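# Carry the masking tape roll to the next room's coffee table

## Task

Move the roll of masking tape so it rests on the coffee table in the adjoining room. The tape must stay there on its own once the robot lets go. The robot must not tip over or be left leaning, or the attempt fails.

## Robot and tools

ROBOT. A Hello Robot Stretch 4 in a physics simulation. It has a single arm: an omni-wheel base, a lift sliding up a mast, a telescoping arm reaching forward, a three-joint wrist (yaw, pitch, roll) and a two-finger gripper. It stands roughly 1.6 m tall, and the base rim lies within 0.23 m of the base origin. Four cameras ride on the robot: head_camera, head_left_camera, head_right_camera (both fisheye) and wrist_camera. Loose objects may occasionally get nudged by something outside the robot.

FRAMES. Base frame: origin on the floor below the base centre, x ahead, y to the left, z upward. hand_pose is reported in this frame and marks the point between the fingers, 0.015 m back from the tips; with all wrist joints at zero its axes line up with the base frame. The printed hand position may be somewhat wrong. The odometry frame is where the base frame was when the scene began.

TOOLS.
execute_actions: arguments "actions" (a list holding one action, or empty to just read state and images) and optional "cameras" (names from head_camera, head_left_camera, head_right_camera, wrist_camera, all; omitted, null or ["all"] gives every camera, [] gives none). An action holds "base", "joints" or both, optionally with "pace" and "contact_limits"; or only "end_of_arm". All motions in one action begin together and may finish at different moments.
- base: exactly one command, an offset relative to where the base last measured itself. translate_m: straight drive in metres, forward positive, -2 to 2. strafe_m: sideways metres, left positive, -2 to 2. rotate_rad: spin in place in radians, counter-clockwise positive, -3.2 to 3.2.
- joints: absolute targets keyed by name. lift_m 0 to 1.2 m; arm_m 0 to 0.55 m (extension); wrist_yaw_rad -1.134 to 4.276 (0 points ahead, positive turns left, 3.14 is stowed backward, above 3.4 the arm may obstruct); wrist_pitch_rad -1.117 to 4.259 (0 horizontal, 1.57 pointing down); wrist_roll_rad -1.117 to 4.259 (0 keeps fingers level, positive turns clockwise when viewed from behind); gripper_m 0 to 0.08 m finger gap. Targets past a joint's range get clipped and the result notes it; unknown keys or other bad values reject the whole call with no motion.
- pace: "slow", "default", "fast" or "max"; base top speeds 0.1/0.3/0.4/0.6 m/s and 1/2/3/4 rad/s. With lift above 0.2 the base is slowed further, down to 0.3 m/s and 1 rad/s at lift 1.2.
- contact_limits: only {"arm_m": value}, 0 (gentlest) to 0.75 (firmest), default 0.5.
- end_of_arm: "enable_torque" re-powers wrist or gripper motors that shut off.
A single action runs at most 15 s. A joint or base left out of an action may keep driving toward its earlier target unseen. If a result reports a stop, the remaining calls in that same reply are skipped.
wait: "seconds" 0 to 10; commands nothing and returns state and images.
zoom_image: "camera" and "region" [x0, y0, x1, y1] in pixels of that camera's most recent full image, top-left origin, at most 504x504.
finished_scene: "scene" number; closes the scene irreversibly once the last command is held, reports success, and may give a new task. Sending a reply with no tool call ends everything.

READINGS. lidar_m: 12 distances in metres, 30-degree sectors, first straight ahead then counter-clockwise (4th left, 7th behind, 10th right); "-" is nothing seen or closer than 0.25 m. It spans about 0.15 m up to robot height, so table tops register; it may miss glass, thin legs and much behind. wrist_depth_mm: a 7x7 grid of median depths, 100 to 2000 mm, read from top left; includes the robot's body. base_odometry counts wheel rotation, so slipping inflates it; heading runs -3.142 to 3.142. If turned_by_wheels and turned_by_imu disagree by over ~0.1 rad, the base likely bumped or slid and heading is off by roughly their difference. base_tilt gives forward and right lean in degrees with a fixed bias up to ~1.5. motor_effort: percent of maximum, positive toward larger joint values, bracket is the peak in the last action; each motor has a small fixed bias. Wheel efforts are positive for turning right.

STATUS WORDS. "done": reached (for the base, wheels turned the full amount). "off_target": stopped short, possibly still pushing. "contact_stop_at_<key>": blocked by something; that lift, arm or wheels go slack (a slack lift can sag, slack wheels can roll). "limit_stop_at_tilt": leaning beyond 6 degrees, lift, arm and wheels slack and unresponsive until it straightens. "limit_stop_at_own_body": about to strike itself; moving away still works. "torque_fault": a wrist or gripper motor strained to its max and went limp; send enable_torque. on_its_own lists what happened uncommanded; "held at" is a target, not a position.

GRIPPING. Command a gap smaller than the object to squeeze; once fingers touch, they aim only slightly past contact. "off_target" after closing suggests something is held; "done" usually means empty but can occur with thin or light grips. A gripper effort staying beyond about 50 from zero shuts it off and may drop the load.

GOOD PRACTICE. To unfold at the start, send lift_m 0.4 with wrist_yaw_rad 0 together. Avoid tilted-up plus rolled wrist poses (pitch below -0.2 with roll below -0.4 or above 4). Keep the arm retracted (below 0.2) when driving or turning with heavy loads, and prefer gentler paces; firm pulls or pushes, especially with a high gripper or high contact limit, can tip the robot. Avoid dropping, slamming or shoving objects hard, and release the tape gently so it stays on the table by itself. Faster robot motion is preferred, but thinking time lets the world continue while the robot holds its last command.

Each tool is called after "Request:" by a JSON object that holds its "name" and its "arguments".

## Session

Request:
{"name": "execute_actions", "arguments": {"actions": []}}

Scene clock: 0.00 s.
base_odometry: x=+0.000 y=+0.000 heading=+0.000 (m, m, rad; odometry frame)
turned_by_wheels: +0.000 (rad since the last result)
turned_by_imu: +0.000 (rad since the last result)
base_tilt: forward=+0.6 right=+0.4 (deg)
lidar_m: 0.83 0.76 0.78 0.96 0.87 0.88 1.03 0.92 0.93 1.16 1.26 2.78
base_status: not commanded
joint_positions: lift_m=+0.264 arm_m=-0.001 wrist_yaw_rad=+3.127 wrist_pitch_rad=-0.005 wrist_roll_rad=-0.017 gripper_m=+0.040
joint_status: not commanded
motor_effort: lift_m=+19 arm_m=-1 wrist_yaw_rad=-1 wrist_pitch_rad=-8 wrist_roll_rad=+1 gripper_m=+0 wheel_0=+0 wheel_1=+0 wheel_2=+0 (%)
hand_pose: x=-0.0410 y=+0.0905 z=+0.4433 quat_wxyz=(+0.007, +0.002, -0.008, +1.000) (m; base frame)
wrist_depth_mm: - 141 1229 1336 1060 878 750 / - 140 1229 1336 1078 866 759 / - 123 178 1336 1078 878 759 / 105 139 220 1366 1078 878 759 / 139 976 1205 1336 1078 878 759 / 904 1025 1160 1308 1025 891 750 / 891 960 124 1118 120 809 759
pictures: head_camera, head_left_camera, head_right_camera, wrist_camera
Images, in order (width x height): head_camera 420x560, head_left_camera 420x672, head_right_camera 420x672, wrist_camera 616x392.

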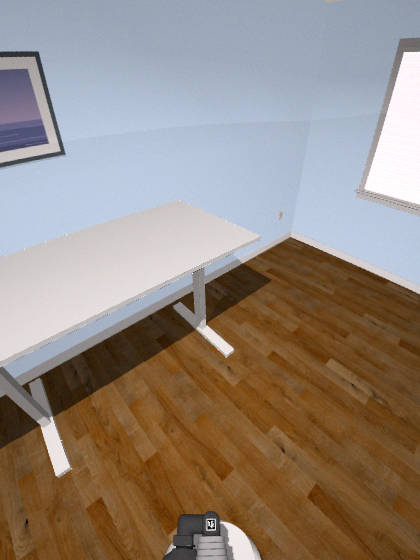

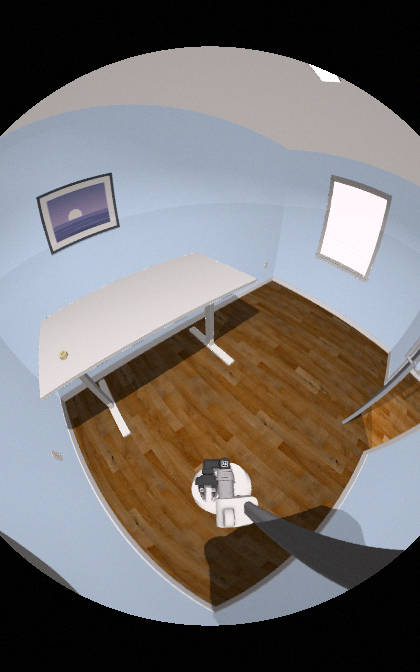

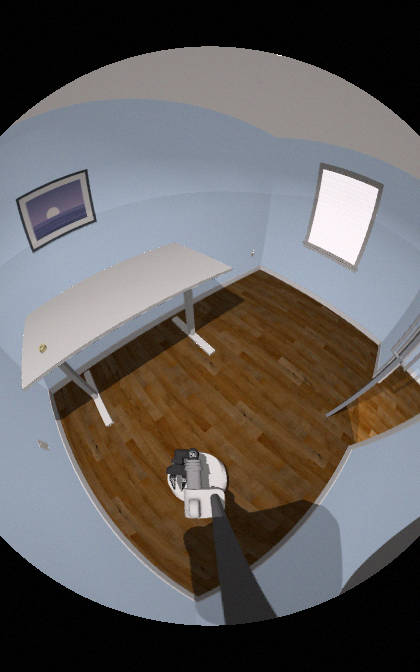

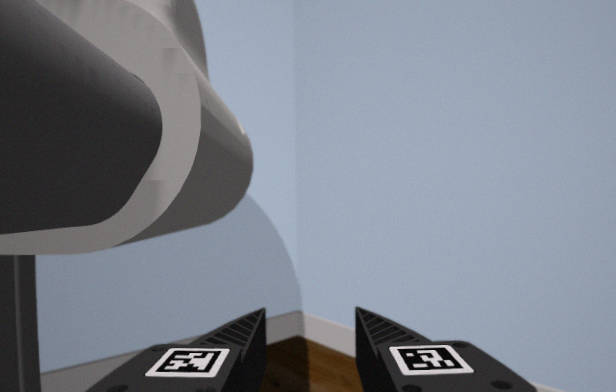

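Request:
{"name": "execute_actions", "arguments": {"actions": [{"base":{"rotate_rad":1.3},"joints":{"lift_m":1.15,"wrist_yaw_rad":0,"gripper_m":0.08}}], "cameras": []}}

Request:
{"name": "execute_actions", "arguments": {"actions": [{"base":{"translate_m":0.3},"joints":{"arm_m":0.2,"wrist_pitch_rad":1.0}}]}}

Scene clock: 9.50 s.
base_odometry: x=+0.000 y=+0.000 heading=+1.299 (m, m, rad; odometry frame)
turned_by_wheels: +1.299 (rad since the last result)
turned_by_imu: +1.283 (rad since the last result)
base_tilt: forward=+0.7 right=+0.6 (deg)
lidar_m: 0.83 0.90 0.87 0.93 0.93 0.92 0.99 1.28 2.85 1.04 0.79 0.76
base_status: done
joint_positions: lift_m=+1.150 arm_m=+0.000 wrist_yaw_rad=+0.001 wrist_pitch_rad=-0.005 wrist_roll_rad=-0.017 gripper_m=+0.080
joint_status: all done
motor_effort: lift_m=+21(21) arm_m=-1(1) wrist_yaw_rad=-2(3) wrist_pitch_rad=-9(10) wrist_roll_rad=+1(1) gripper_m=+3(3) wheel_0=-3(8) wheel_1=-4(9) wheel_2=-5(11) (%)
hand_pose: x=+0.3831 y=-0.0873 z=+1.3291 quat_wxyz=(+1.000, -0.008, -0.002, +0.000) (m; base frame)
wrist_depth_mm: 741 878 1138 1499 1397 1229 1098 / 741 891 1118 1537 1397 1205 1078 / 732 878 1098 1499 1430 1255 1098 / 732 878 1138 1537 1430 1229 1078 / 723 878 1118 1499 1397 1229 1118 / 723 866 1060 1464 1397 1229 1118 / 707 104 1098 1464 866 107 -
pictures: none
No camera images: the call's "cameras" was empty. Leave "cameras" out to get every camera's image.

Scene clock: 11.97 s.
base_odometry: x=+0.080 y=+0.289 heading=+1.299 (m, m, rad; odometry frame)
turned_by_wheels: +0.000 (rad since the last result)
turned_by_imu: -0.002 (rad since the last result)
base_tilt: forward=+0.6 right=+0.5 (deg)
lidar_m: 0.56 0.72 0.69 0.76 1.10 1.16 1.24 1.55 2.98 0.71 0.54 0.52
base_status: done
joint_positions: lift_m=+1.150 arm_m=+0.199 wrist_yaw_rad=+0.000 wrist_pitch_rad=+1.001 wrist_roll_rad=-0.017 gripper_m=+0.080
joint_status: all done
motor_effort: lift_m=+20(21) arm_m=+5(5) wrist_yaw_rad=+0(1) wrist_pitch_rad=-1(9) wrist_roll_rad=+1(1) gripper_m=+2(3) wheel_0=+2(5) wheel_1=+4(8) wheel_2=-3(13) (%)
hand_pose: x=+0.4847 y=-0.0874 z=+1.1490 quat_wxyz=(+0.877, -0.007, +0.480, +0.004) (m; base frame)
wrist_depth_mm: 492 597 778 1060 1025 585 580 / 517 647 854 1205 535 517 517 / 559 699 960 1397 462 459 462 / 597 768 1078 427 418 407 413 / 647 866 1255 392 379 377 377 / 715 931 1308 1308 357 347 345 / 750 104 1160 1205 1160 107 -
pictures: head_camera, head_left_camera, head_right_camera, wrist_camera
Images, in order (width x height): head_camera 420x560, head_left_camera 420x672, head_right_camera 420x672, wrist_camera 616x392.

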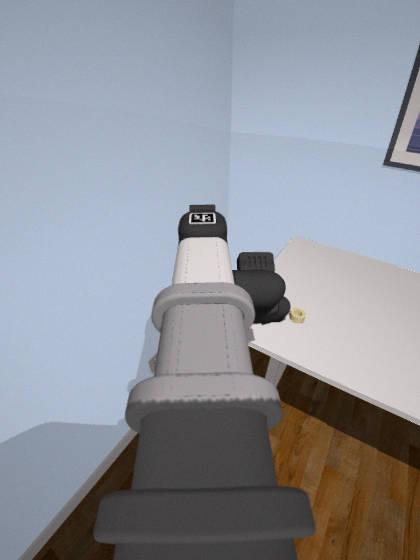

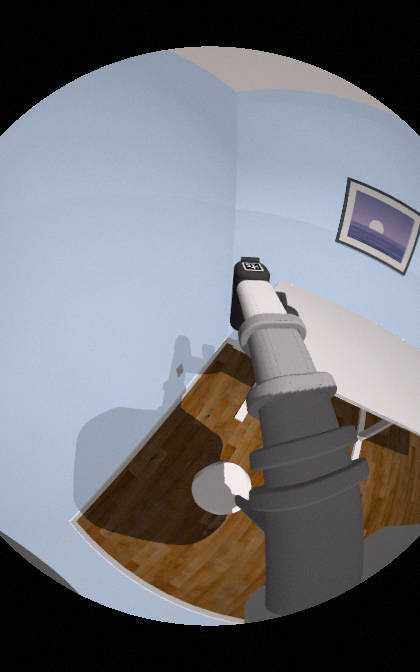

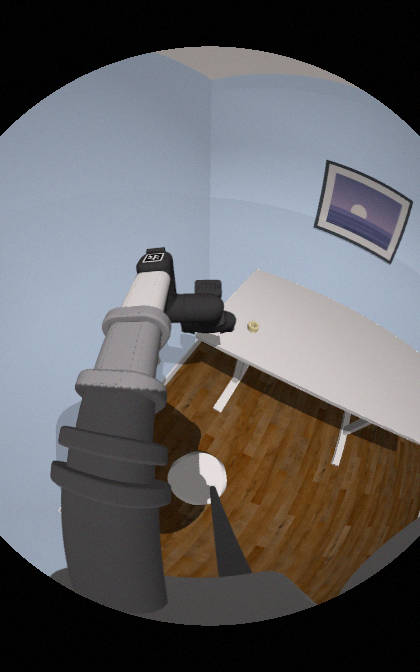

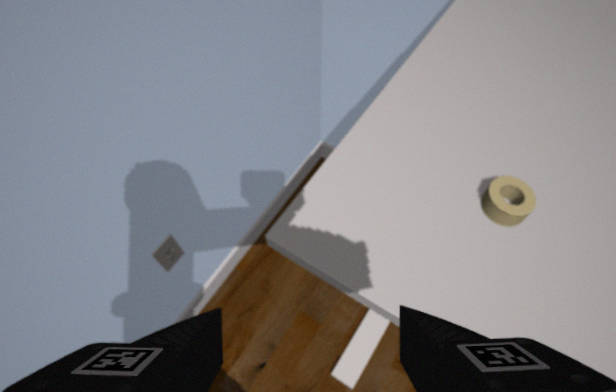

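Request:
{"name": "execute_actions", "arguments": {"actions": [{"base":{"rotate_rad":-0.32},"joints":{"arm_m":0.425,"lift_m":1.07}}], "cameras": ["wrist_camera"]}}

Scene clock: 23.53 s.
base_odometry: x=+0.080 y=+0.289 heading=+0.980 (m, m, rad; odometry frame)
turned_by_wheels: -0.319 (rad since the last result)
turned_by_imu: -0.315 (rad since the last result)
base_tilt: forward=+0.8 right=+0.5 (deg)
lidar_m: 0.52 0.83 0.70 0.70 0.83 1.17 1.17 1.39 1.54 1.04 0.61 0.53
base_status: done
joint_positions: lift_m=+1.070 arm_m=+0.424 wrist_yaw_rad=+0.000 wrist_pitch_rad=+1.002 wrist_roll_rad=-0.017 gripper_m=+0.080
joint_status: all done
motor_effort: lift_m=+17(17) arm_m=+5(5) wrist_yaw_rad=+3(1) wrist_pitch_rad=-4(6) wrist_roll_rad=+1(1) gripper_m=+3(2) wheel_0=+3(5) wheel_1=+5(8) wheel_2=+4(10) (%)
hand_pose: x=+0.7096 y=-0.0874 z=+1.0692 quat_wxyz=(+0.877, -0.007, +0.480, +0.004) (m; base frame)
wrist_depth_mm: 676 831 759 462 459 452 452 / 691 904 407 404 402 399 402 / 707 878 364 359 357 355 355 / 741 336 327 324 324 320 319 / 750 300 297 294 294 293 290 / 283 272 272 272 271 267 266 / 256 104 244 235 243 107 -
pictures: wrist_camera
Images, in order (width x height): wrist_camera 616x392.

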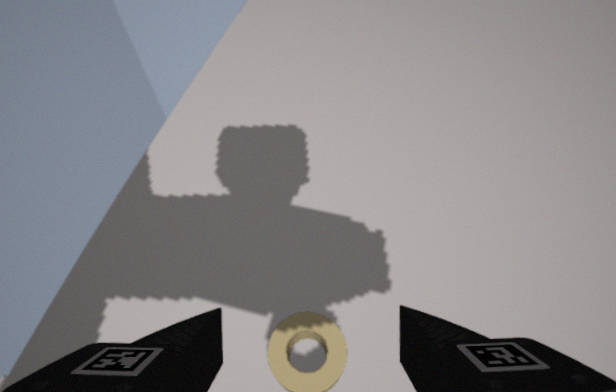

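Request:
{"name": "execute_actions", "arguments": {"actions": [{"joints":{"arm_m":0.436,"lift_m":1.0}}], "cameras": []}}

Request:
{"name": "execute_actions", "arguments": {"actions": [{"joints":{"lift_m":0.978},"pace":"slow"}], "cameras": ["wrist_camera"]}}

Request:
{"name": "execute_actions", "arguments": {"actions": [{"joints":{"gripper_m":0.03}}], "cameras": []}}

Request:
{"name": "execute_actions", "arguments": {"actions": [{"joints":{"lift_m":1.04}}], "cameras": ["wrist_camera"]}}

Scene clock: 32.60 s.
base_odometry: x=+0.080 y=+0.289 heading=+0.980 (m, m, rad; odometry frame)
turned_by_wheels: +0.000 (rad since the last result)
turned_by_imu: +0.000 (rad since the last result)
base_tilt: forward=+0.7 right=+0.6 (deg)
lidar_m: 0.54 0.83 0.71 0.71 0.82 1.16 1.17 1.37 1.57 1.02 0.60 0.53
base_status: not commanded
joint_positions: lift_m=+1.000 arm_m=+0.435 wrist_yaw_rad=+0.000 wrist_pitch_rad=+1.002 wrist_roll_rad=-0.017 gripper_m=+0.080
joint_status: all done
motor_effort: lift_m=+17(20) arm_m=+5(6) wrist_yaw_rad=+1(0) wrist_pitch_rad=-3(4) wrist_roll_rad=+1(1) gripper_m=+2(2) wheel_0=+3(3) wheel_1=+5(5) wheel_2=+4(4) (%)
hand_pose: x=+0.7206 y=-0.0874 z=+0.9992 quat_wxyz=(+0.877, -0.007, +0.480, +0.004) (m; base frame)
wrist_depth_mm: 676 809 345 343 340 334 334 / 683 320 301 298 297 297 297 / 699 271 268 266 266 264 264 / 251 244 242 241 239 238 236 / 223 221 221 220 218 216 216 / 202 203 202 179 200 199 197 / 189 104 162 166 179 107 -
pictures: none
No camera images: the call's "cameras" was empty. Leave "cameras" out to get every camera's image.

Scene clock: 33.53 s.
base_odometry: x=+0.080 y=+0.289 heading=+0.980 (m, m, rad; odometry frame)
turned_by_wheels: +0.000 (rad since the last result)
turned_by_imu: +0.000 (rad since the last result)
base_tilt: forward=+0.7 right=+0.4 (deg)
lidar_m: 0.53 0.82 0.70 0.70 0.84 1.16 1.17 1.37 1.54 1.05 0.61 0.51
base_status: not commanded
joint_positions: lift_m=+0.978 arm_m=+0.435 wrist_yaw_rad=+0.000 wrist_pitch_rad=+1.002 wrist_roll_rad=-0.017 gripper_m=+0.080
joint_status: all done
motor_effort: lift_m=+16(13) arm_m=+5(5) wrist_yaw_rad=+1(1) wrist_pitch_rad=-3(5) wrist_roll_rad=+0(1) gripper_m=+2(2) wheel_0=+3(3) wheel_1=+5(5) wheel_2=+4(4) (%)
hand_pose: x=+0.7206 y=-0.0874 z=+0.9773 quat_wxyz=(+0.877, -0.007, +0.480, +0.004) (m; base frame)
wrist_depth_mm: 676 788 307 304 304 298 298 / 683 272 270 266 265 265 264 / 634 242 239 237 236 236 235 / 218 217 216 215 213 212 212 / 198 197 196 196 195 193 192 / 181 181 180 158 178 177 177 / 169 104 144 145 159 107 -
pictures: wrist_camera
Images, in order (width x height): wrist_camera 616x392.

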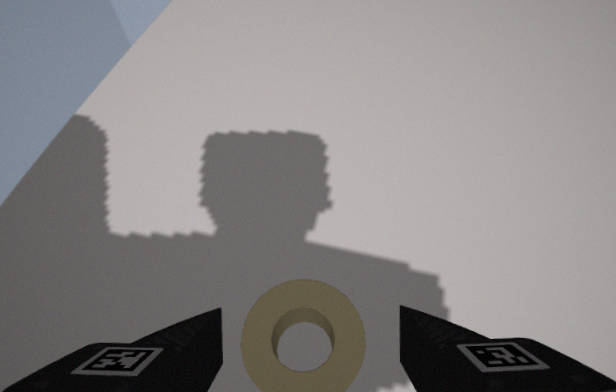

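Scene clock: 34.60 s.
base_odometry: x=+0.080 y=+0.289 heading=+0.980 (m, m, rad; odometry frame)
turned_by_wheels: +0.000 (rad since the last result)
turned_by_imu: +0.000 (rad since the last result)
base_tilt: forward=+0.7 right=+0.5 (deg)
lidar_m: 0.53 0.82 0.70 0.70 0.84 1.17 1.17 1.39 1.54 1.02 0.60 0.53
base_status: not commanded
joint_positions: lift_m=+0.978 arm_m=+0.435 wrist_yaw_rad=+0.000 wrist_pitch_rad=+1.002 wrist_roll_rad=-0.017 gripper_m=+0.048
joint_status: gripper_m off_target (ended at +0.048, target +0.030)
on_its_own: gripper_m is held at +0.043, not at your +0.030, by its contact guard: the fingers met something
motor_effort: lift_m=+16(16) arm_m=+5(5) wrist_yaw_rad=+1(1) wrist_pitch_rad=-6(4) wrist_roll_rad=+0(1) gripper_m=-36(37) wheel_0=+3(3) wheel_1=+5(5) wheel_2=+4(4) (%)
hand_pose: x=+0.7206 y=-0.0874 z=+0.9773 quat_wxyz=(+0.877, -0.007, +0.480, +0.004) (m; base frame)
wrist_depth_mm: 676 778 307 304 303 298 298 / 676 271 270 267 265 264 264 / 627 241 239 237 236 236 235 / 219 217 216 215 214 212 211 / 198 197 196 196 195 193 193 / 181 180 180 157 178 177 176 / 167 169 127 143 123 137 -
pictures: none
No camera images: the call's "cameras" was empty. Leave "cameras" out to get every camera's image.

Scene clock: 35.80 s.
base_odometry: x=+0.080 y=+0.289 heading=+0.980 (m, m, rad; odometry frame)
turned_by_wheels: +0.000 (rad since the last result)
turned_by_imu: +0.000 (rad since the last result)
base_tilt: forward=+0.8 right=+0.3 (deg)
lidar_m: 0.52 0.84 0.70 0.70 0.82 1.16 1.17 1.35 1.55 1.03 0.61 0.55
base_status: not commanded
joint_positions: lift_m=+1.040 arm_m=+0.435 wrist_yaw_rad=+0.000 wrist_pitch_rad=+1.002 wrist_roll_rad=-0.017 gripper_m=+0.048
joint_status: all done
on_its_own: gripper_m is held at +0.043, not at your +0.030, by its contact guard: the fingers met something
motor_effort: lift_m=+21(23) arm_m=+5(5) wrist_yaw_rad=+0(2) wrist_pitch_rad=-5(5) wrist_roll_rad=+1(1) gripper_m=-35(36) wheel_0=+4(3) wheel_1=+5(5) wheel_2=+4(4) (%)
hand_pose: x=+0.7206 y=-0.0874 z=+1.0389 quat_wxyz=(+0.877, -0.007, +0.480, +0.004) (m; base frame)
wrist_depth_mm: 676 820 427 410 407 399 399 / 683 878 362 357 357 353 353 / 715 336 322 319 317 315 314 / 732 291 290 289 286 283 283 / 683 265 264 263 262 259 258 / 242 242 241 158 239 238 236 / 224 227 128 143 123 165 220
pictures: wrist_camera
Images, in order (width x height): wrist_camera 616x392.

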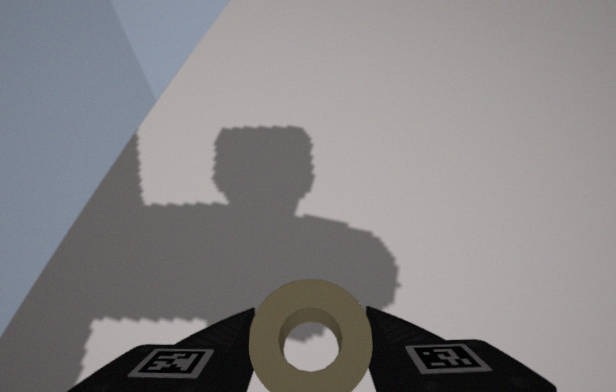

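Request:
{"name": "execute_actions", "arguments": {"actions": [{"base":{"translate_m":-0.2},"joints":{"arm_m":0}}], "cameras": []}}

Request:
{"name": "execute_actions", "arguments": {"actions": [{"base":{"rotate_rad":-2.3},"joints":{"lift_m":0.55}}], "cameras": ["head_camera","head_left_camera","head_right_camera"]}}

Scene clock: 42.77 s.
base_odometry: x=-0.031 y=+0.123 heading=+0.980 (m, m, rad; odometry frame)
turned_by_wheels: +0.000 (rad since the last result)
turned_by_imu: +0.001 (rad since the last result)
base_tilt: forward=+0.8 right=+0.5 (deg)
lidar_m: 0.71 0.88 0.75 0.75 0.89 0.97 0.98 1.14 1.40 2.94 0.83 0.70
base_status: done
joint_positions: lift_m=+1.040 arm_m=+0.001 wrist_yaw_rad=+0.000 wrist_pitch_rad=+1.002 wrist_roll_rad=-0.017 gripper_m=+0.048
joint_status: all done
on_its_own: gripper_m is held at +0.043, not at your +0.030, by its contact guard: the fingers met something
motor_effort: lift_m=+21(21) arm_m=-5(4) wrist_yaw_rad=+2(1) wrist_pitch_rad=-5(4) wrist_roll_rad=+0(0) gripper_m=-36(36) wheel_0=-3(8) wheel_1=-4(8) wheel_2=+4(12) (%)
hand_pose: x=+0.2863 y=-0.0874 z=+1.0388 quat_wxyz=(+0.877, -0.007, +0.480, +0.004) (m; base frame)
wrist_depth_mm: 866 1118 1499 1397 1336 1255 433 / 866 1182 1661 1618 1537 1397 1336 / 904 1229 1576 1576 1576 1537 1537 / 946 1281 1430 1430 1430 1430 1397 / 960 1281 1308 1281 1308 1308 1308 / 1025 1205 1182 157 1205 1182 1182 / 1042 1118 127 143 123 603 1098
pictures: none
No camera images: the call's "cameras" was empty. Leave "cameras" out to get every camera's image.

Scene clock: 45.70 s.
base_odometry: x=-0.031 y=+0.123 heading=-1.319 (m, m, rad; odometry frame)
turned_by_wheels: -2.299 (rad since the last result)
turned_by_imu: -2.271 (rad since the last result)
base_tilt: forward=+0.7 right=+0.5 (deg)
lidar_m: 1.41 2.93 0.96 0.71 0.70 0.78 0.77 0.75 0.80 1.00 0.97 1.05
base_status: done
joint_positions: lift_m=+0.550 arm_m=+0.001 wrist_yaw_rad=+0.000 wrist_pitch_rad=+1.002 wrist_roll_rad=-0.017 gripper_m=+0.048
joint_status: all done
on_its_own: gripper_m is held at +0.043, not at your +0.030, by its contact guard: the fingers met something
motor_effort: lift_m=+17(19) arm_m=-5(5) wrist_yaw_rad=+2(1) wrist_pitch_rad=-6(5) wrist_roll_rad=+1(1) gripper_m=-35(36) wheel_0=+3(7) wheel_1=+5(9) wheel_2=+4(9) (%)
hand_pose: x=+0.2864 y=-0.0874 z=+0.5492 quat_wxyz=(+0.877, -0.007, +0.480, +0.004) (m; base frame)
wrist_depth_mm: 1255 1205 1229 1205 1138 960 768 / 1078 1078 1078 1042 1042 1008 831 / 960 960 946 946 931 931 866 / 854 854 842 854 831 842 820 / 778 768 768 768 768 759 750 / 715 707 707 157 699 699 699 / 654 661 127 143 123 379 647
pictures: head_camera, head_left_camera, head_right_camera
Images, in order (width x height): head_camera 420x560, head_left_camera 420x672, head_right_camera 420x672.

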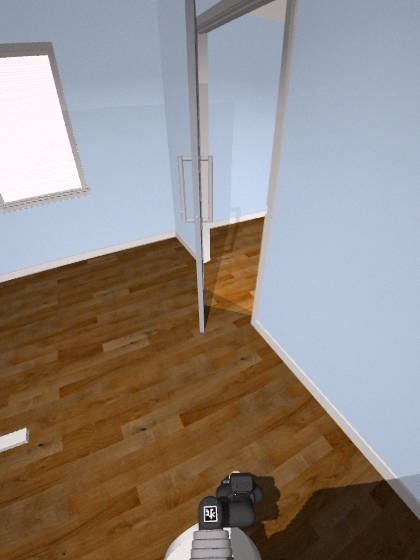

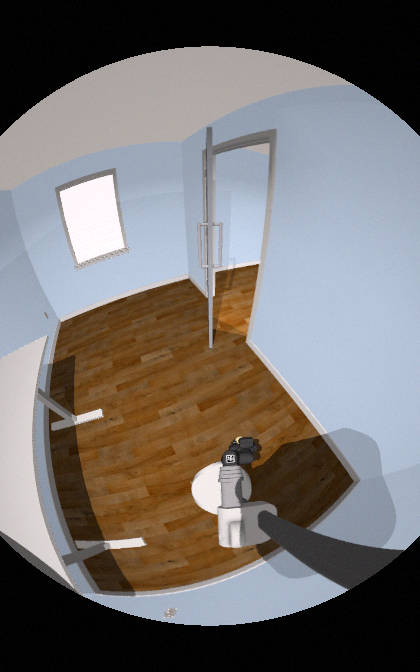

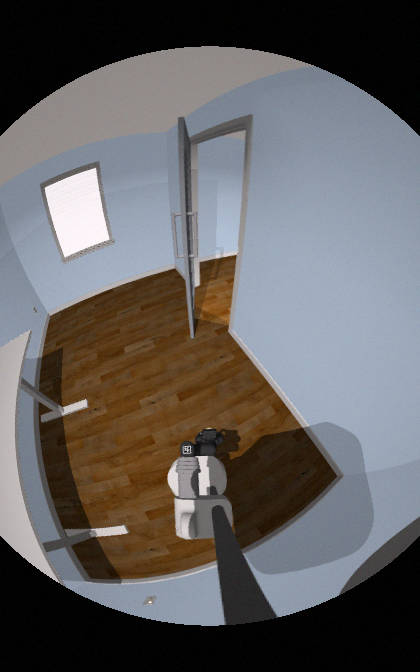

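Request:
{"name": "execute_actions", "arguments": {"actions": [{"base":{"strafe_m":-0.07},"joints":{"lift_m":0.4}}], "cameras": []}}

Request:
{"name": "execute_actions", "arguments": {"actions": [{"base":{"translate_m":0.95},"joints":{"arm_m":0.3},"pace":"fast"}], "cameras": ["head_camera","head_right_camera"]}}

Scene clock: 55.03 s.
base_odometry: x=-0.098 y=+0.106 heading=-1.319 (m, m, rad; odometry frame)
turned_by_wheels: +0.000 (rad since the last result)
turned_by_imu: +0.000 (rad since the last result)
base_tilt: forward=+0.6 right=+0.6 (deg)
lidar_m: 1.41 2.96 1.02 0.79 0.77 0.84 0.74 0.73 0.79 0.94 0.91 0.98
base_status: done
joint_positions: lift_m=+0.400 arm_m=+0.001 wrist_yaw_rad=+0.000 wrist_pitch_rad=+1.002 wrist_roll_rad=-0.017 gripper_m=+0.048
joint_status: all done
on_its_own: gripper_m is held at +0.043, not at your +0.030, by its contact guard: the fingers met something
motor_effort: lift_m=+16(17) arm_m=-5(5) wrist_yaw_rad=+1(0) wrist_pitch_rad=-5(4) wrist_roll_rad=+0(1) gripper_m=-37(36) wheel_0=+2(12) wheel_1=-2(9) wheel_2=+0(1) (%)
hand_pose: x=+0.2864 y=-0.0874 z=+0.3992 quat_wxyz=(+0.877, -0.007, +0.480, +0.004) (m; base frame)
wrist_depth_mm: 976 960 946 946 931 878 707 / 854 842 831 820 831 809 741 / 759 750 741 732 732 732 723 / 676 668 676 661 654 654 654 / 609 609 609 603 603 597 591 / 554 559 559 157 549 549 544 / 517 521 128 143 123 309 504
pictures: none
No camera images: the call's "cameras" was empty. Leave "cameras" out to get every camera's image.

Scene clock: 58.70 s.
base_odometry: x=+0.138 y=-0.814 heading=-1.319 (m, m, rad; odometry frame)
turned_by_wheels: +0.000 (rad since the last result)
turned_by_imu: -0.008 (rad since the last result)
base_tilt: forward=+0.7 right=+0.5 (deg)
lidar_m: 0.46 0.47 2.26 1.19 1.17 1.28 1.61 1.57 0.65 0.51 0.48 0.53
base_status: done
joint_positions: lift_m=+0.400 arm_m=+0.299 wrist_yaw_rad=+0.000 wrist_pitch_rad=+1.002 wrist_roll_rad=-0.017 gripper_m=+0.048
joint_status: all done
on_its_own: gripper_m is held at +0.043, not at your +0.030, by its contact guard: the fingers met something
motor_effort: lift_m=+17(17) arm_m=+5(6) wrist_yaw_rad=+1(2) wrist_pitch_rad=-3(5) wrist_roll_rad=+1(1) gripper_m=-36(37) wheel_0=+0(9) wheel_1=+3(8) wheel_2=-1(15) (%)
hand_pose: x=+0.5847 y=-0.0874 z=+0.3992 quat_wxyz=(+0.877, -0.007, +0.480, +0.004) (m; base frame)
wrist_depth_mm: 273 404 854 946 946 931 917 / 273 399 788 820 820 820 809 / 266 399 723 732 723 723 723 / 265 394 654 661 654 654 647 / 260 389 603 603 597 597 591 / 263 379 554 157 549 544 544 / 259 329 127 143 123 307 500
pictures: head_camera, head_right_camera
Images, in order (width x height): head_camera 420x560, head_right_camera 420x672.

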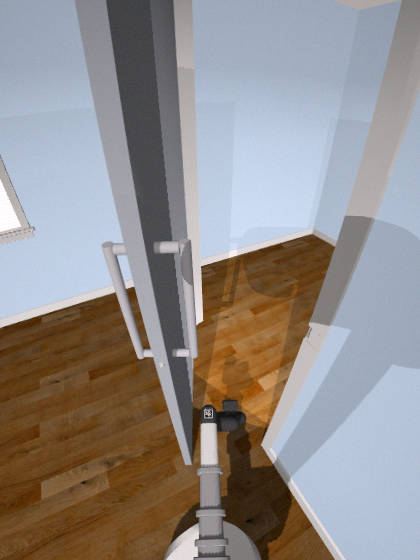

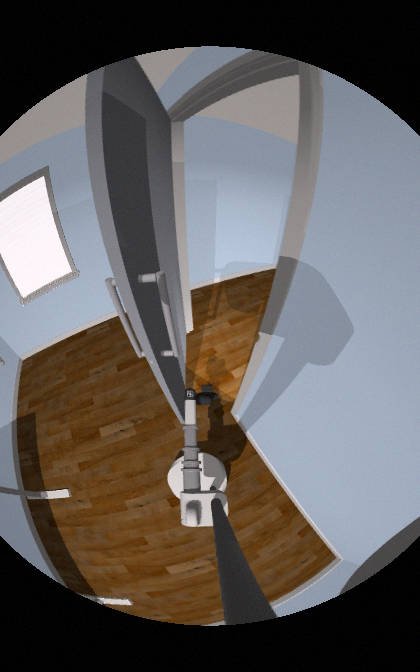

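Request:
{"name": "execute_actions", "arguments": {"actions": [{"joints":{"arm_m":0.4,"wrist_yaw_rad":-0.3}}], "cameras": []}}

Request:
{"name": "execute_actions", "arguments": {"actions": [{"base":{"strafe_m":0.45},"joints":{"wrist_yaw_rad":-0.7},"pace":"slow"}], "cameras": ["head_camera","head_right_camera"]}}

Scene clock: 67.77 s.
base_odometry: x=+0.138 y=-0.814 heading=-1.319 (m, m, rad; odometry frame)
turned_by_wheels: +0.000 (rad since the last result)
turned_by_imu: +0.000 (rad since the last result)
base_tilt: forward=+0.6 right=+0.6 (deg)
lidar_m: 0.45 0.45 2.27 1.20 1.16 1.28 1.63 1.56 0.69 0.48 0.49 0.53
base_status: not commanded
joint_positions: lift_m=+0.400 arm_m=+0.399 wrist_yaw_rad=-0.300 wrist_pitch_rad=+1.002 wrist_roll_rad=-0.017 gripper_m=+0.048
joint_status: all done
on_its_own: gripper_m is held at +0.043, not at your +0.030, by its contact guard: the fingers met something
motor_effort: lift_m=+17(17) arm_m=+5(5) wrist_yaw_rad=-1(5) wrist_pitch_rad=-6(7) wrist_roll_rad=+0(1) gripper_m=-36(35) wheel_0=+0(0) wheel_1=+3(3) wheel_2=-1(1) (%)
hand_pose: x=+0.6537 y=-0.1173 z=+0.3992 quat_wxyz=(+0.868, +0.064, +0.476, -0.127) (m; base frame)
wrist_depth_mm: 554 878 960 946 931 917 917 / 488 820 820 820 820 820 820 / 442 723 732 732 723 723 732 / 404 654 668 654 661 647 654 / 373 580 603 597 597 591 591 / 343 539 554 157 549 549 544 / 327 418 127 143 122 291 338
pictures: none
No camera images: the call's "cameras" was empty. Leave "cameras" out to get every camera's image.

Scene clock: 73.40 s.
base_odometry: x=+0.574 y=-0.702 heading=-1.319 (m, m, rad; odometry frame)
turned_by_wheels: +0.000 (rad since the last result)
turned_by_imu: -0.002 (rad since the last result)
base_tilt: forward=+0.7 right=+0.5 (deg)
lidar_m: 0.50 1.91 2.09 1.62 0.76 0.83 1.23 1.78 1.22 0.92 0.90 1.59
base_status: done
joint_positions: lift_m=+0.400 arm_m=+0.399 wrist_yaw_rad=-0.700 wrist_pitch_rad=+1.002 wrist_roll_rad=-0.017 gripper_m=+0.048
joint_status: all done
on_its_own: gripper_m is held at +0.043, not at your +0.030, by its contact guard: the fingers met something
motor_effort: lift_m=+17(17) arm_m=+5(5) wrist_yaw_rad=+0(7) wrist_pitch_rad=-5(7) wrist_roll_rad=+1(1) gripper_m=-36(35) wheel_0=-4(11) wheel_1=+5(8) wheel_2=-1(1) (%)
hand_pose: x=+0.6014 y=-0.1407 z=+0.3992 quat_wxyz=(+0.825, +0.158, +0.454, -0.297) (m; base frame)
wrist_depth_mm: 368 831 960 946 946 931 931 / 322 676 831 820 820 809 820 / 294 564 741 732 732 723 699 / 268 480 668 661 661 654 654 / 248 415 609 603 603 597 591 / 228 366 554 157 549 544 544 / 217 281 127 143 123 309 508
pictures: head_camera, head_right_camera
Images, in order (width x height): head_camera 420x560, head_right_camera 420x672.

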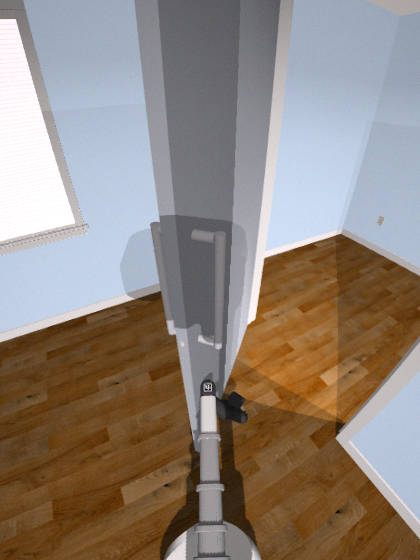

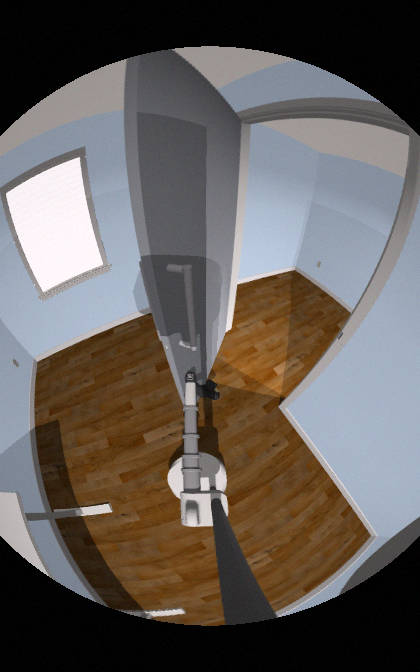

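Request:
{"name": "execute_actions", "arguments": {"actions": [{"base":{"strafe_m":-0.13},"joints":{"arm_m":0}}], "cameras": []}}

Request:
{"name": "execute_actions", "arguments": {"actions": [{"base":{"rotate_rad":-0.47},"joints":{"wrist_yaw_rad":0}}], "cameras": []}}

Request:
{"name": "execute_actions", "arguments": {"actions": [{"base":{"translate_m":0.45}}], "cameras": ["head_camera","head_left_camera","head_right_camera"]}}

Scene clock: 86.43 s.
base_odometry: x=+0.448 y=-0.735 heading=-1.319 (m, m, rad; odometry frame)
turned_by_wheels: +0.000 (rad since the last result)
turned_by_imu: +0.000 (rad since the last result)
base_tilt: forward=+0.7 right=+0.4 (deg)
lidar_m: 0.55 0.52 2.11 0.92 0.88 0.95 1.44 1.72 1.06 0.81 0.77 2.67
base_status: done
joint_positions: lift_m=+0.400 arm_m=+0.001 wrist_yaw_rad=-0.700 wrist_pitch_rad=+1.002 wrist_roll_rad=-0.017 gripper_m=+0.048
joint_status: all done
on_its_own: gripper_m is held at +0.043, not at your +0.030, by its contact guard: the fingers met something
motor_effort: lift_m=+17(17) arm_m=-5(6) wrist_yaw_rad=+0(1) wrist_pitch_rad=-5(5) wrist_roll_rad=+1(1) gripper_m=-35(36) wheel_0=+2(9) wheel_1=-2(11) wheel_2=+0(1) (%)
hand_pose: x=+0.2031 y=-0.1407 z=+0.3992 quat_wxyz=(+0.825, +0.158, +0.454, -0.297) (m; base frame)
wrist_depth_mm: 946 946 946 931 661 603 554 / 842 842 842 820 750 668 615 / 750 741 741 741 723 723 683 / 676 668 676 661 661 661 654 / 615 609 609 603 603 603 591 / 559 559 559 157 549 549 549 / 517 521 127 143 123 309 508
pictures: none
No camera images: the call's "cameras" was empty. Leave "cameras" out to get every camera's image.

Scene clock: 87.70 s.
base_odometry: x=+0.448 y=-0.735 heading=-1.788 (m, m, rad; odometry frame)
turned_by_wheels: -0.469 (rad since the last result)
turned_by_imu: -0.464 (rad since the last result)
base_tilt: forward=+0.7 right=+0.5 (deg)
lidar_m: 2.56 0.54 0.54 2.15 0.90 0.89 0.99 1.56 1.73 1.04 0.79 0.77
base_status: done
joint_positions: lift_m=+0.400 arm_m=+0.001 wrist_yaw_rad=-0.001 wrist_pitch_rad=+1.002 wrist_roll_rad=-0.017 gripper_m=+0.048
joint_status: all done
on_its_own: gripper_m is held at +0.043, not at your +0.030, by its contact guard: the fingers met something
motor_effort: lift_m=+17(17) arm_m=-5(5) wrist_yaw_rad=+3(6) wrist_pitch_rad=-3(7) wrist_roll_rad=+0(1) gripper_m=-35(36) wheel_0=+2(5) wheel_1=+2(11) wheel_2=+4(13) (%)
hand_pose: x=+0.2863 y=-0.0875 z=+0.3992 quat_wxyz=(+0.877, -0.007, +0.480, +0.004) (m; base frame)
wrist_depth_mm: 759 931 960 946 931 530 477 / 741 842 842 831 809 597 521 / 715 741 741 741 732 661 580 / 661 676 676 668 661 654 627 / 609 609 609 609 603 597 597 / 564 559 554 157 554 544 539 / 517 521 127 143 122 310 512
pictures: none
No camera images: the call's "cameras" was empty. Leave "cameras" out to get every camera's image.

Scene clock: 90.70 s.
base_odometry: x=+0.351 y=-1.174 heading=-1.788 (m, m, rad; odometry frame)
turned_by_wheels: +0.000 (rad since the last result)
turned_by_imu: -0.004 (rad since the last result)
base_tilt: forward=+0.8 right=+0.6 (deg)
lidar_m: 2.23 0.61 0.39 0.32 2.09 1.26 1.38 2.02 1.20 0.58 0.42 0.41
base_status: done
joint_positions: lift_m=+0.400 arm_m=+0.001 wrist_yaw_rad=+0.000 wrist_pitch_rad=+1.002 wrist_roll_rad=-0.017 gripper_m=+0.048
joint_status: not commanded
on_its_own: gripper_m is held at +0.043, not at your +0.030, by its contact guard: the fingers met something
motor_effort: lift_m=+17(17) arm_m=-5(5) wrist_yaw_rad=+0(1) wrist_pitch_rad=-5(7) wrist_roll_rad=+1(2) gripper_m=-36(37) wheel_0=+1(6) wheel_1=+3(7) wheel_2=-3(15) (%)
hand_pose: x=+0.2863 y=-0.0875 z=+0.3992 quat_wxyz=(+0.877, -0.007, +0.480, +0.004) (m; base frame)
wrist_depth_mm: 809 946 960 946 931 917 931 / 809 842 831 831 820 820 820 / 732 750 741 732 732 732 715 / 668 676 661 668 654 654 647 / 609 609 603 603 597 597 342 / 559 554 554 158 549 512 314 / 517 521 127 143 123 235 347
pictures: head_camera, head_left_camera, head_right_camera
Images, in order (width x height): head_camera 420x560, head_left_camera 420x672, head_right_camera 420x672.

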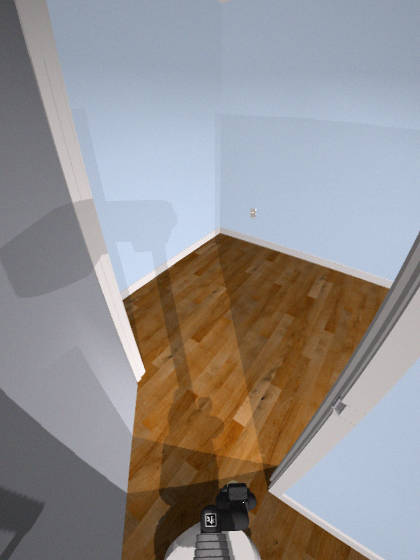

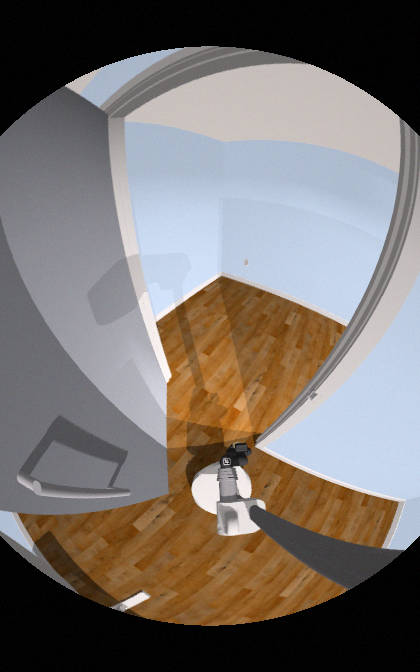

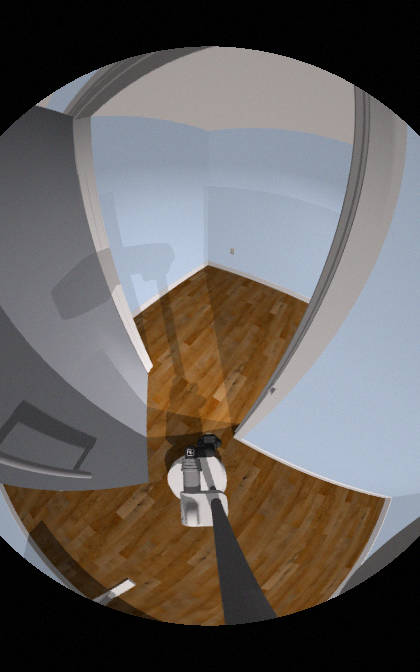

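Request:
{"name": "execute_actions", "arguments": {"actions": [{"base":{"rotate_rad":0.1}}], "cameras": []}}

Request:
{"name": "execute_actions", "arguments": {"actions": [{"base":{"translate_m":0.5}}], "cameras": []}}

Request:
{"name": "execute_actions", "arguments": {"actions": [{"base":{"rotate_rad":-0.6}}], "cameras": ["head_left_camera","head_right_camera"]}}

Scene clock: 101.37 s.
base_odometry: x=+0.351 y=-1.174 heading=-1.689 (m, m, rad; odometry frame)
turned_by_wheels: +0.099 (rad since the last result)
turned_by_imu: +0.098 (rad since the last result)
base_tilt: forward=+0.6 right=+0.7 (deg)
lidar_m: 2.09 0.54 0.39 0.31 2.07 1.26 1.41 2.01 0.97 0.53 0.43 0.47
base_status: done
joint_positions: lift_m=+0.400 arm_m=+0.001 wrist_yaw_rad=+0.000 wrist_pitch_rad=+1.002 wrist_roll_rad=-0.017 gripper_m=+0.048
joint_status: not commanded
on_its_own: gripper_m is held at +0.043, not at your +0.030, by its contact guard: the fingers met something
motor_effort: lift_m=+17(17) arm_m=-5(5) wrist_yaw_rad=+1(2) wrist_pitch_rad=-4(5) wrist_roll_rad=+1(1) gripper_m=-36(36) wheel_0=-3(7) wheel_1=-4(9) wheel_2=-3(7) (%)
hand_pose: x=+0.2863 y=-0.0875 z=+0.3992 quat_wxyz=(+0.877, -0.007, +0.480, +0.004) (m; base frame)
wrist_depth_mm: 676 904 946 946 946 946 917 / 683 842 831 831 820 820 820 / 661 741 741 741 741 732 723 / 647 668 668 661 654 661 654 / 603 603 615 603 597 597 597 / 554 559 554 157 554 549 418 / 517 521 127 143 123 272 359
pictures: none
No camera images: the call's "cameras" was empty. Leave "cameras" out to get every camera's image.

Scene clock: 104.53 s.
base_odometry: x=+0.292 y=-1.670 heading=-1.689 (m, m, rad; odometry frame)
turned_by_wheels: +0.000 (rad since the last result)
turned_by_imu: -0.004 (rad since the last result)
base_tilt: forward=+0.7 right=+0.5 (deg)
lidar_m: 1.68 0.53 0.39 0.36 0.39 0.52 2.76 2.34 0.35 0.38 2.31 2.29
base_status: done
joint_positions: lift_m=+0.400 arm_m=+0.001 wrist_yaw_rad=+0.000 wrist_pitch_rad=+1.002 wrist_roll_rad=-0.017 gripper_m=+0.048
joint_status: not commanded
on_its_own: gripper_m is held at +0.043, not at your +0.030, by its contact guard: the fingers met something
motor_effort: lift_m=+17(17) arm_m=-5(5) wrist_yaw_rad=+3(2) wrist_pitch_rad=-6(5) wrist_roll_rad=+0(1) gripper_m=-36(36) wheel_0=+0(7) wheel_1=+2(8) wheel_2=-2(14) (%)
hand_pose: x=+0.2863 y=-0.0875 z=+0.3992 quat_wxyz=(+0.877, -0.007, +0.480, +0.004) (m; base frame)
wrist_depth_mm: 976 960 960 931 931 931 917 / 854 842 831 831 831 831 809 / 750 750 732 741 732 723 723 / 627 676 668 661 661 654 654 / 603 615 603 609 603 603 597 / 559 559 554 157 554 549 544 / 517 521 127 143 123 309 508
pictures: none
No camera images: the call's "cameras" was empty. Leave "cameras" out to get every camera's image.

Scene clock: 105.90 s.
base_odometry: x=+0.292 y=-1.671 heading=-2.289 (m, m, rad; odometry frame)
turned_by_wheels: -0.599 (rad since the last result)
turned_by_imu: -0.592 (rad since the last result)
base_tilt: forward=+0.7 right=+0.5 (deg)
lidar_m: 2.30 1.77 0.60 0.39 0.36 0.37 0.51 1.83 2.36 0.35 0.38 2.33
base_status: done
joint_positions: lift_m=+0.400 arm_m=+0.001 wrist_yaw_rad=+0.000 wrist_pitch_rad=+1.002 wrist_roll_rad=-0.017 gripper_m=+0.048
joint_status: not commanded
on_its_own: gripper_m is held at +0.043, not at your +0.030, by its contact guard: the fingers met something
motor_effort: lift_m=+17(17) arm_m=-5(5) wrist_yaw_rad=+0(0) wrist_pitch_rad=-4(6) wrist_roll_rad=+2(1) gripper_m=-36(36) wheel_0=+1(6) wheel_1=+2(10) wheel_2=+4(8) (%)
hand_pose: x=+0.2863 y=-0.0874 z=+0.3992 quat_wxyz=(+0.877, -0.007, +0.480, +0.004) (m; base frame)
wrist_depth_mm: 976 960 960 931 931 931 917 / 842 842 831 820 820 820 820 / 759 750 750 732 732 723 723 / 676 668 668 661 661 661 654 / 615 609 609 603 603 597 591 / 559 559 559 157 549 549 539 / 521 521 127 143 123 309 508
pictures: head_left_camera, head_right_camera
Images, in order (width x height): head_left_camera 420x672, head_right_camera 420x672.

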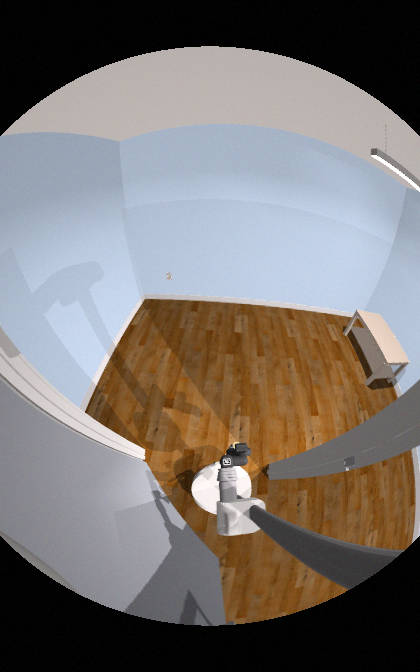

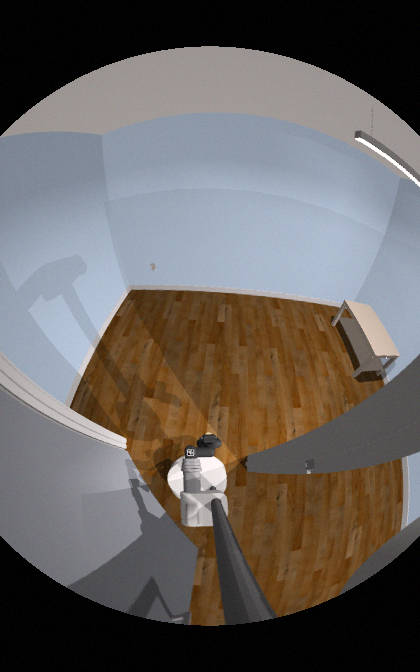

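Request:
{"name": "execute_actions", "arguments": {"actions": [{"base":{"translate_m":0.6},"joints":{"lift_m":0.65},"pace":"fast"}], "cameras": []}}

Request:
{"name": "execute_actions", "arguments": {"actions": [{"base":{"rotate_rad":-1.15}}], "cameras": []}}

Request:
{"name": "execute_actions", "arguments": {"actions": [{"base":{"translate_m":1.3},"pace":"fast"}], "cameras": ["head_camera"]}}

Scene clock: 115.03 s.
base_odometry: x=-0.103 y=-2.122 heading=-2.288 (m, m, rad; odometry frame)
turned_by_wheels: +0.000 (rad since the last result)
turned_by_imu: -0.005 (rad since the last result)
base_tilt: forward=+0.7 right=+0.5 (deg)
lidar_m: 1.70 1.68 1.32 1.00 0.66 0.72 0.97 0.59 0.63 1.84 1.94 1.73
base_status: done
joint_positions: lift_m=+0.650 arm_m=+0.001 wrist_yaw_rad=+0.000 wrist_pitch_rad=+1.002 wrist_roll_rad=-0.017 gripper_m=+0.048
joint_status: all done
on_its_own: gripper_m is held at +0.043, not at your +0.030, by its contact guard: the fingers met something
motor_effort: lift_m=+21(22) arm_m=-5(5) wrist_yaw_rad=+1(1) wrist_pitch_rad=-4(5) wrist_roll_rad=+1(1) gripper_m=-36(36) wheel_0=+0(7) wheel_1=+2(10) wheel_2=+1(15) (%)
hand_pose: x=+0.2863 y=-0.0874 z=+0.6489 quat_wxyz=(+0.877, -0.007, +0.480, +0.004) (m; base frame)
wrist_depth_mm: 1397 1397 1397 1366 1366 1336 1336 / 1255 1229 1205 1205 1182 1182 1182 / 1098 1078 1060 1060 1060 1078 1060 / 1008 976 960 960 946 946 946 / 878 891 878 878 878 878 866 / 820 820 809 157 798 798 788 / 750 759 127 143 123 424 741
pictures: none
No camera images: the call's "cameras" was empty. Leave "cameras" out to get every camera's image.

Scene clock: 116.83 s.
base_odometry: x=-0.103 y=-2.122 heading=+2.846 (m, m, rad; odometry frame)
turned_by_wheels: -1.149 (rad since the last result)
turned_by_imu: -1.135 (rad since the last result)
base_tilt: forward=+0.8 right=+0.4 (deg)
lidar_m: 1.88 1.77 1.71 1.80 1.36 1.31 0.67 0.71 0.89 0.60 0.58 1.73
base_status: done
joint_positions: lift_m=+0.650 arm_m=+0.001 wrist_yaw_rad=+0.000 wrist_pitch_rad=+1.002 wrist_roll_rad=-0.017 gripper_m=+0.048
joint_status: not commanded
on_its_own: gripper_m is held at +0.043, not at your +0.030, by its contact guard: the fingers met something
motor_effort: lift_m=+21(21) arm_m=-5(5) wrist_yaw_rad=+2(1) wrist_pitch_rad=-7(5) wrist_roll_rad=+0(0) gripper_m=-36(36) wheel_0=+3(8) wheel_1=+5(11) wheel_2=+4(9) (%)
hand_pose: x=+0.2863 y=-0.0874 z=+0.6489 quat_wxyz=(+0.877, -0.007, +0.480, +0.004) (m; base frame)
wrist_depth_mm: 1397 1397 1397 1397 1397 1336 1366 / 1229 1229 1229 1205 1205 1205 1205 / 1078 1078 1078 1078 1078 1060 1060 / 991 976 976 976 960 946 946 / 891 891 878 878 866 866 854 / 809 798 820 157 798 798 788 / 759 750 127 143 123 424 732
pictures: none
No camera images: the call's "cameras" was empty. Leave "cameras" out to get every camera's image.

Scene clock: 121.40 s.
base_odometry: x=-1.346 y=-1.744 heading=+2.846 (m, m, rad; odometry frame)
turned_by_wheels: +0.000 (rad since the last result)
turned_by_imu: -0.010 (rad since the last result)
base_tilt: forward=+0.8 right=+0.5 (deg)
lidar_m: 0.71 1.07 1.00 1.08 1.51 2.42 1.98 1.11 1.07 1.12 0.71 0.68
base_status: done
joint_positions: lift_m=+0.650 arm_m=+0.001 wrist_yaw_rad=+0.000 wrist_pitch_rad=+1.002 wrist_roll_rad=-0.017 gripper_m=+0.048
joint_status: not commanded
on_its_own: gripper_m is held at +0.043, not at your +0.030, by its contact guard: the fingers met something
motor_effort: lift_m=+21(20) arm_m=-5(5) wrist_yaw_rad=+1(1) wrist_pitch_rad=-4(4) wrist_roll_rad=+1(1) gripper_m=-36(36) wheel_0=+1(9) wheel_1=+4(10) wheel_2=-2(16) (%)
hand_pose: x=+0.2863 y=-0.0874 z=+0.6489 quat_wxyz=(+0.877, -0.007, +0.480, +0.004) (m; base frame)
wrist_depth_mm: 917 1118 634 603 597 585 580 / 960 1160 960 931 549 521 521 / 1025 1078 1025 891 866 525 473 / 976 976 976 976 917 778 768 / 891 891 878 878 878 854 723 / 809 809 798 157 798 788 759 / 750 759 127 143 123 424 741
pictures: head_camera
Images, in order (width x height): head_camera 420x560.

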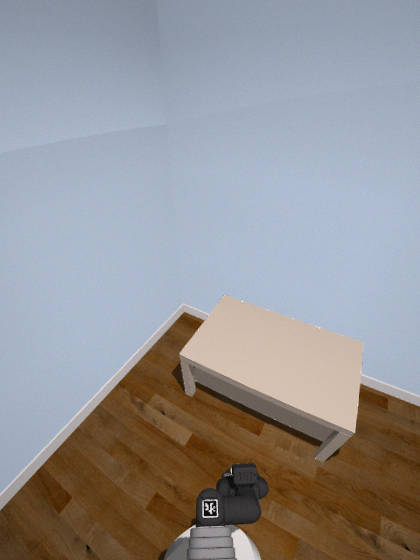

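Request:
{"name": "execute_actions", "arguments": {"actions": [{"base":{"rotate_rad":-0.2},"joints":{"arm_m":0.3}}], "cameras": []}}

Request:
{"name": "execute_actions", "arguments": {"actions": [{"base":{"translate_m":0.2},"joints":{"arm_m":0.45,"lift_m":0.56}}], "cameras": ["head_camera","wrist_camera"]}}

Scene clock: 128.73 s.
base_odometry: x=-1.346 y=-1.744 heading=+2.646 (m, m, rad; odometry frame)
turned_by_wheels: -0.200 (rad since the last result)
turned_by_imu: -0.197 (rad since the last result)
base_tilt: forward=+0.7 right=+0.5 (deg)
lidar_m: 0.69 0.83 1.02 1.04 1.29 2.41 1.96 1.18 1.06 1.06 1.32 0.67
base_status: done
joint_positions: lift_m=+0.650 arm_m=+0.299 wrist_yaw_rad=+0.000 wrist_pitch_rad=+1.002 wrist_roll_rad=-0.017 gripper_m=+0.048
joint_status: all done
on_its_own: gripper_m is held at +0.043, not at your +0.030, by its contact guard: the fingers met something
motor_effort: lift_m=+20(21) arm_m=+5(4) wrist_yaw_rad=-1(1) wrist_pitch_rad=-5(5) wrist_roll_rad=+0(0) gripper_m=-35(35) wheel_0=+1(4) wheel_1=+1(8) wheel_2=+3(8) (%)
hand_pose: x=+0.5847 y=-0.0874 z=+0.6489 quat_wxyz=(+0.877, -0.007, +0.480, +0.004) (m; base frame)
wrist_depth_mm: 976 615 603 597 597 585 585 / 931 535 525 521 521 521 517 / 477 473 469 466 462 459 462 / 477 433 421 421 418 413 413 / 866 723 683 389 382 377 377 / 820 798 809 157 364 359 343 / 750 759 127 143 123 355 591
pictures: none
No camera images: the call's "cameras" was empty. Leave "cameras" out to get every camera's image.

Scene clock: 130.80 s.
base_odometry: x=-1.522 y=-1.649 heading=+2.647 (m, m, rad; odometry frame)
turned_by_wheels: +0.000 (rad since the last result)
turned_by_imu: -0.001 (rad since the last result)
base_tilt: forward=+0.8 right=+0.4 (deg)
lidar_m: 0.49 0.62 0.97 0.97 1.16 2.34 2.18 1.25 1.13 1.13 0.55 0.49
base_status: done
joint_positions: lift_m=+0.560 arm_m=+0.449 wrist_yaw_rad=+0.000 wrist_pitch_rad=+1.002 wrist_roll_rad=-0.017 gripper_m=+0.048
joint_status: all done
on_its_own: gripper_m is held at +0.043, not at your +0.030, by its contact guard: the fingers met something
motor_effort: lift_m=+17(21) arm_m=+5(5) wrist_yaw_rad=+1(2) wrist_pitch_rad=-5(5) wrist_roll_rad=+1(1) gripper_m=-35(36) wheel_0=+3(5) wheel_1=+4(8) wheel_2=-3(13) (%)
hand_pose: x=+0.7346 y=-0.0874 z=+0.5592 quat_wxyz=(+0.877, -0.007, +0.480, +0.004) (m; base frame)
wrist_depth_mm: 699 452 477 500 473 436 410 / 778 397 392 387 387 384 439 / 357 349 347 347 345 342 342 / 317 315 315 312 310 309 307 / 289 287 286 283 282 281 279 / 263 263 262 157 259 258 256 / 243 247 127 143 123 175 240
pictures: head_camera, wrist_camera
Images, in order (width x height): head_camera 420x560, wrist_camera 616x392.

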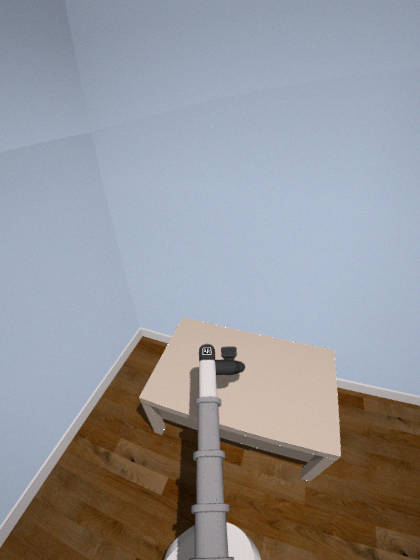

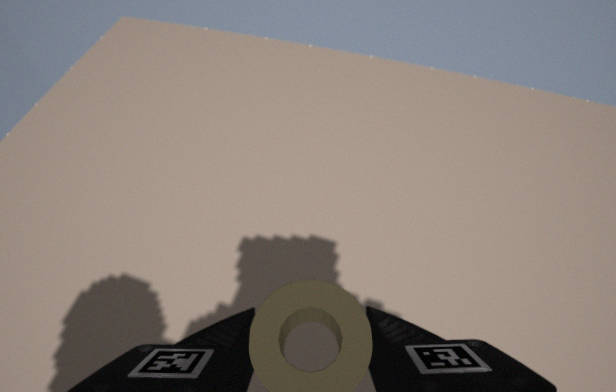

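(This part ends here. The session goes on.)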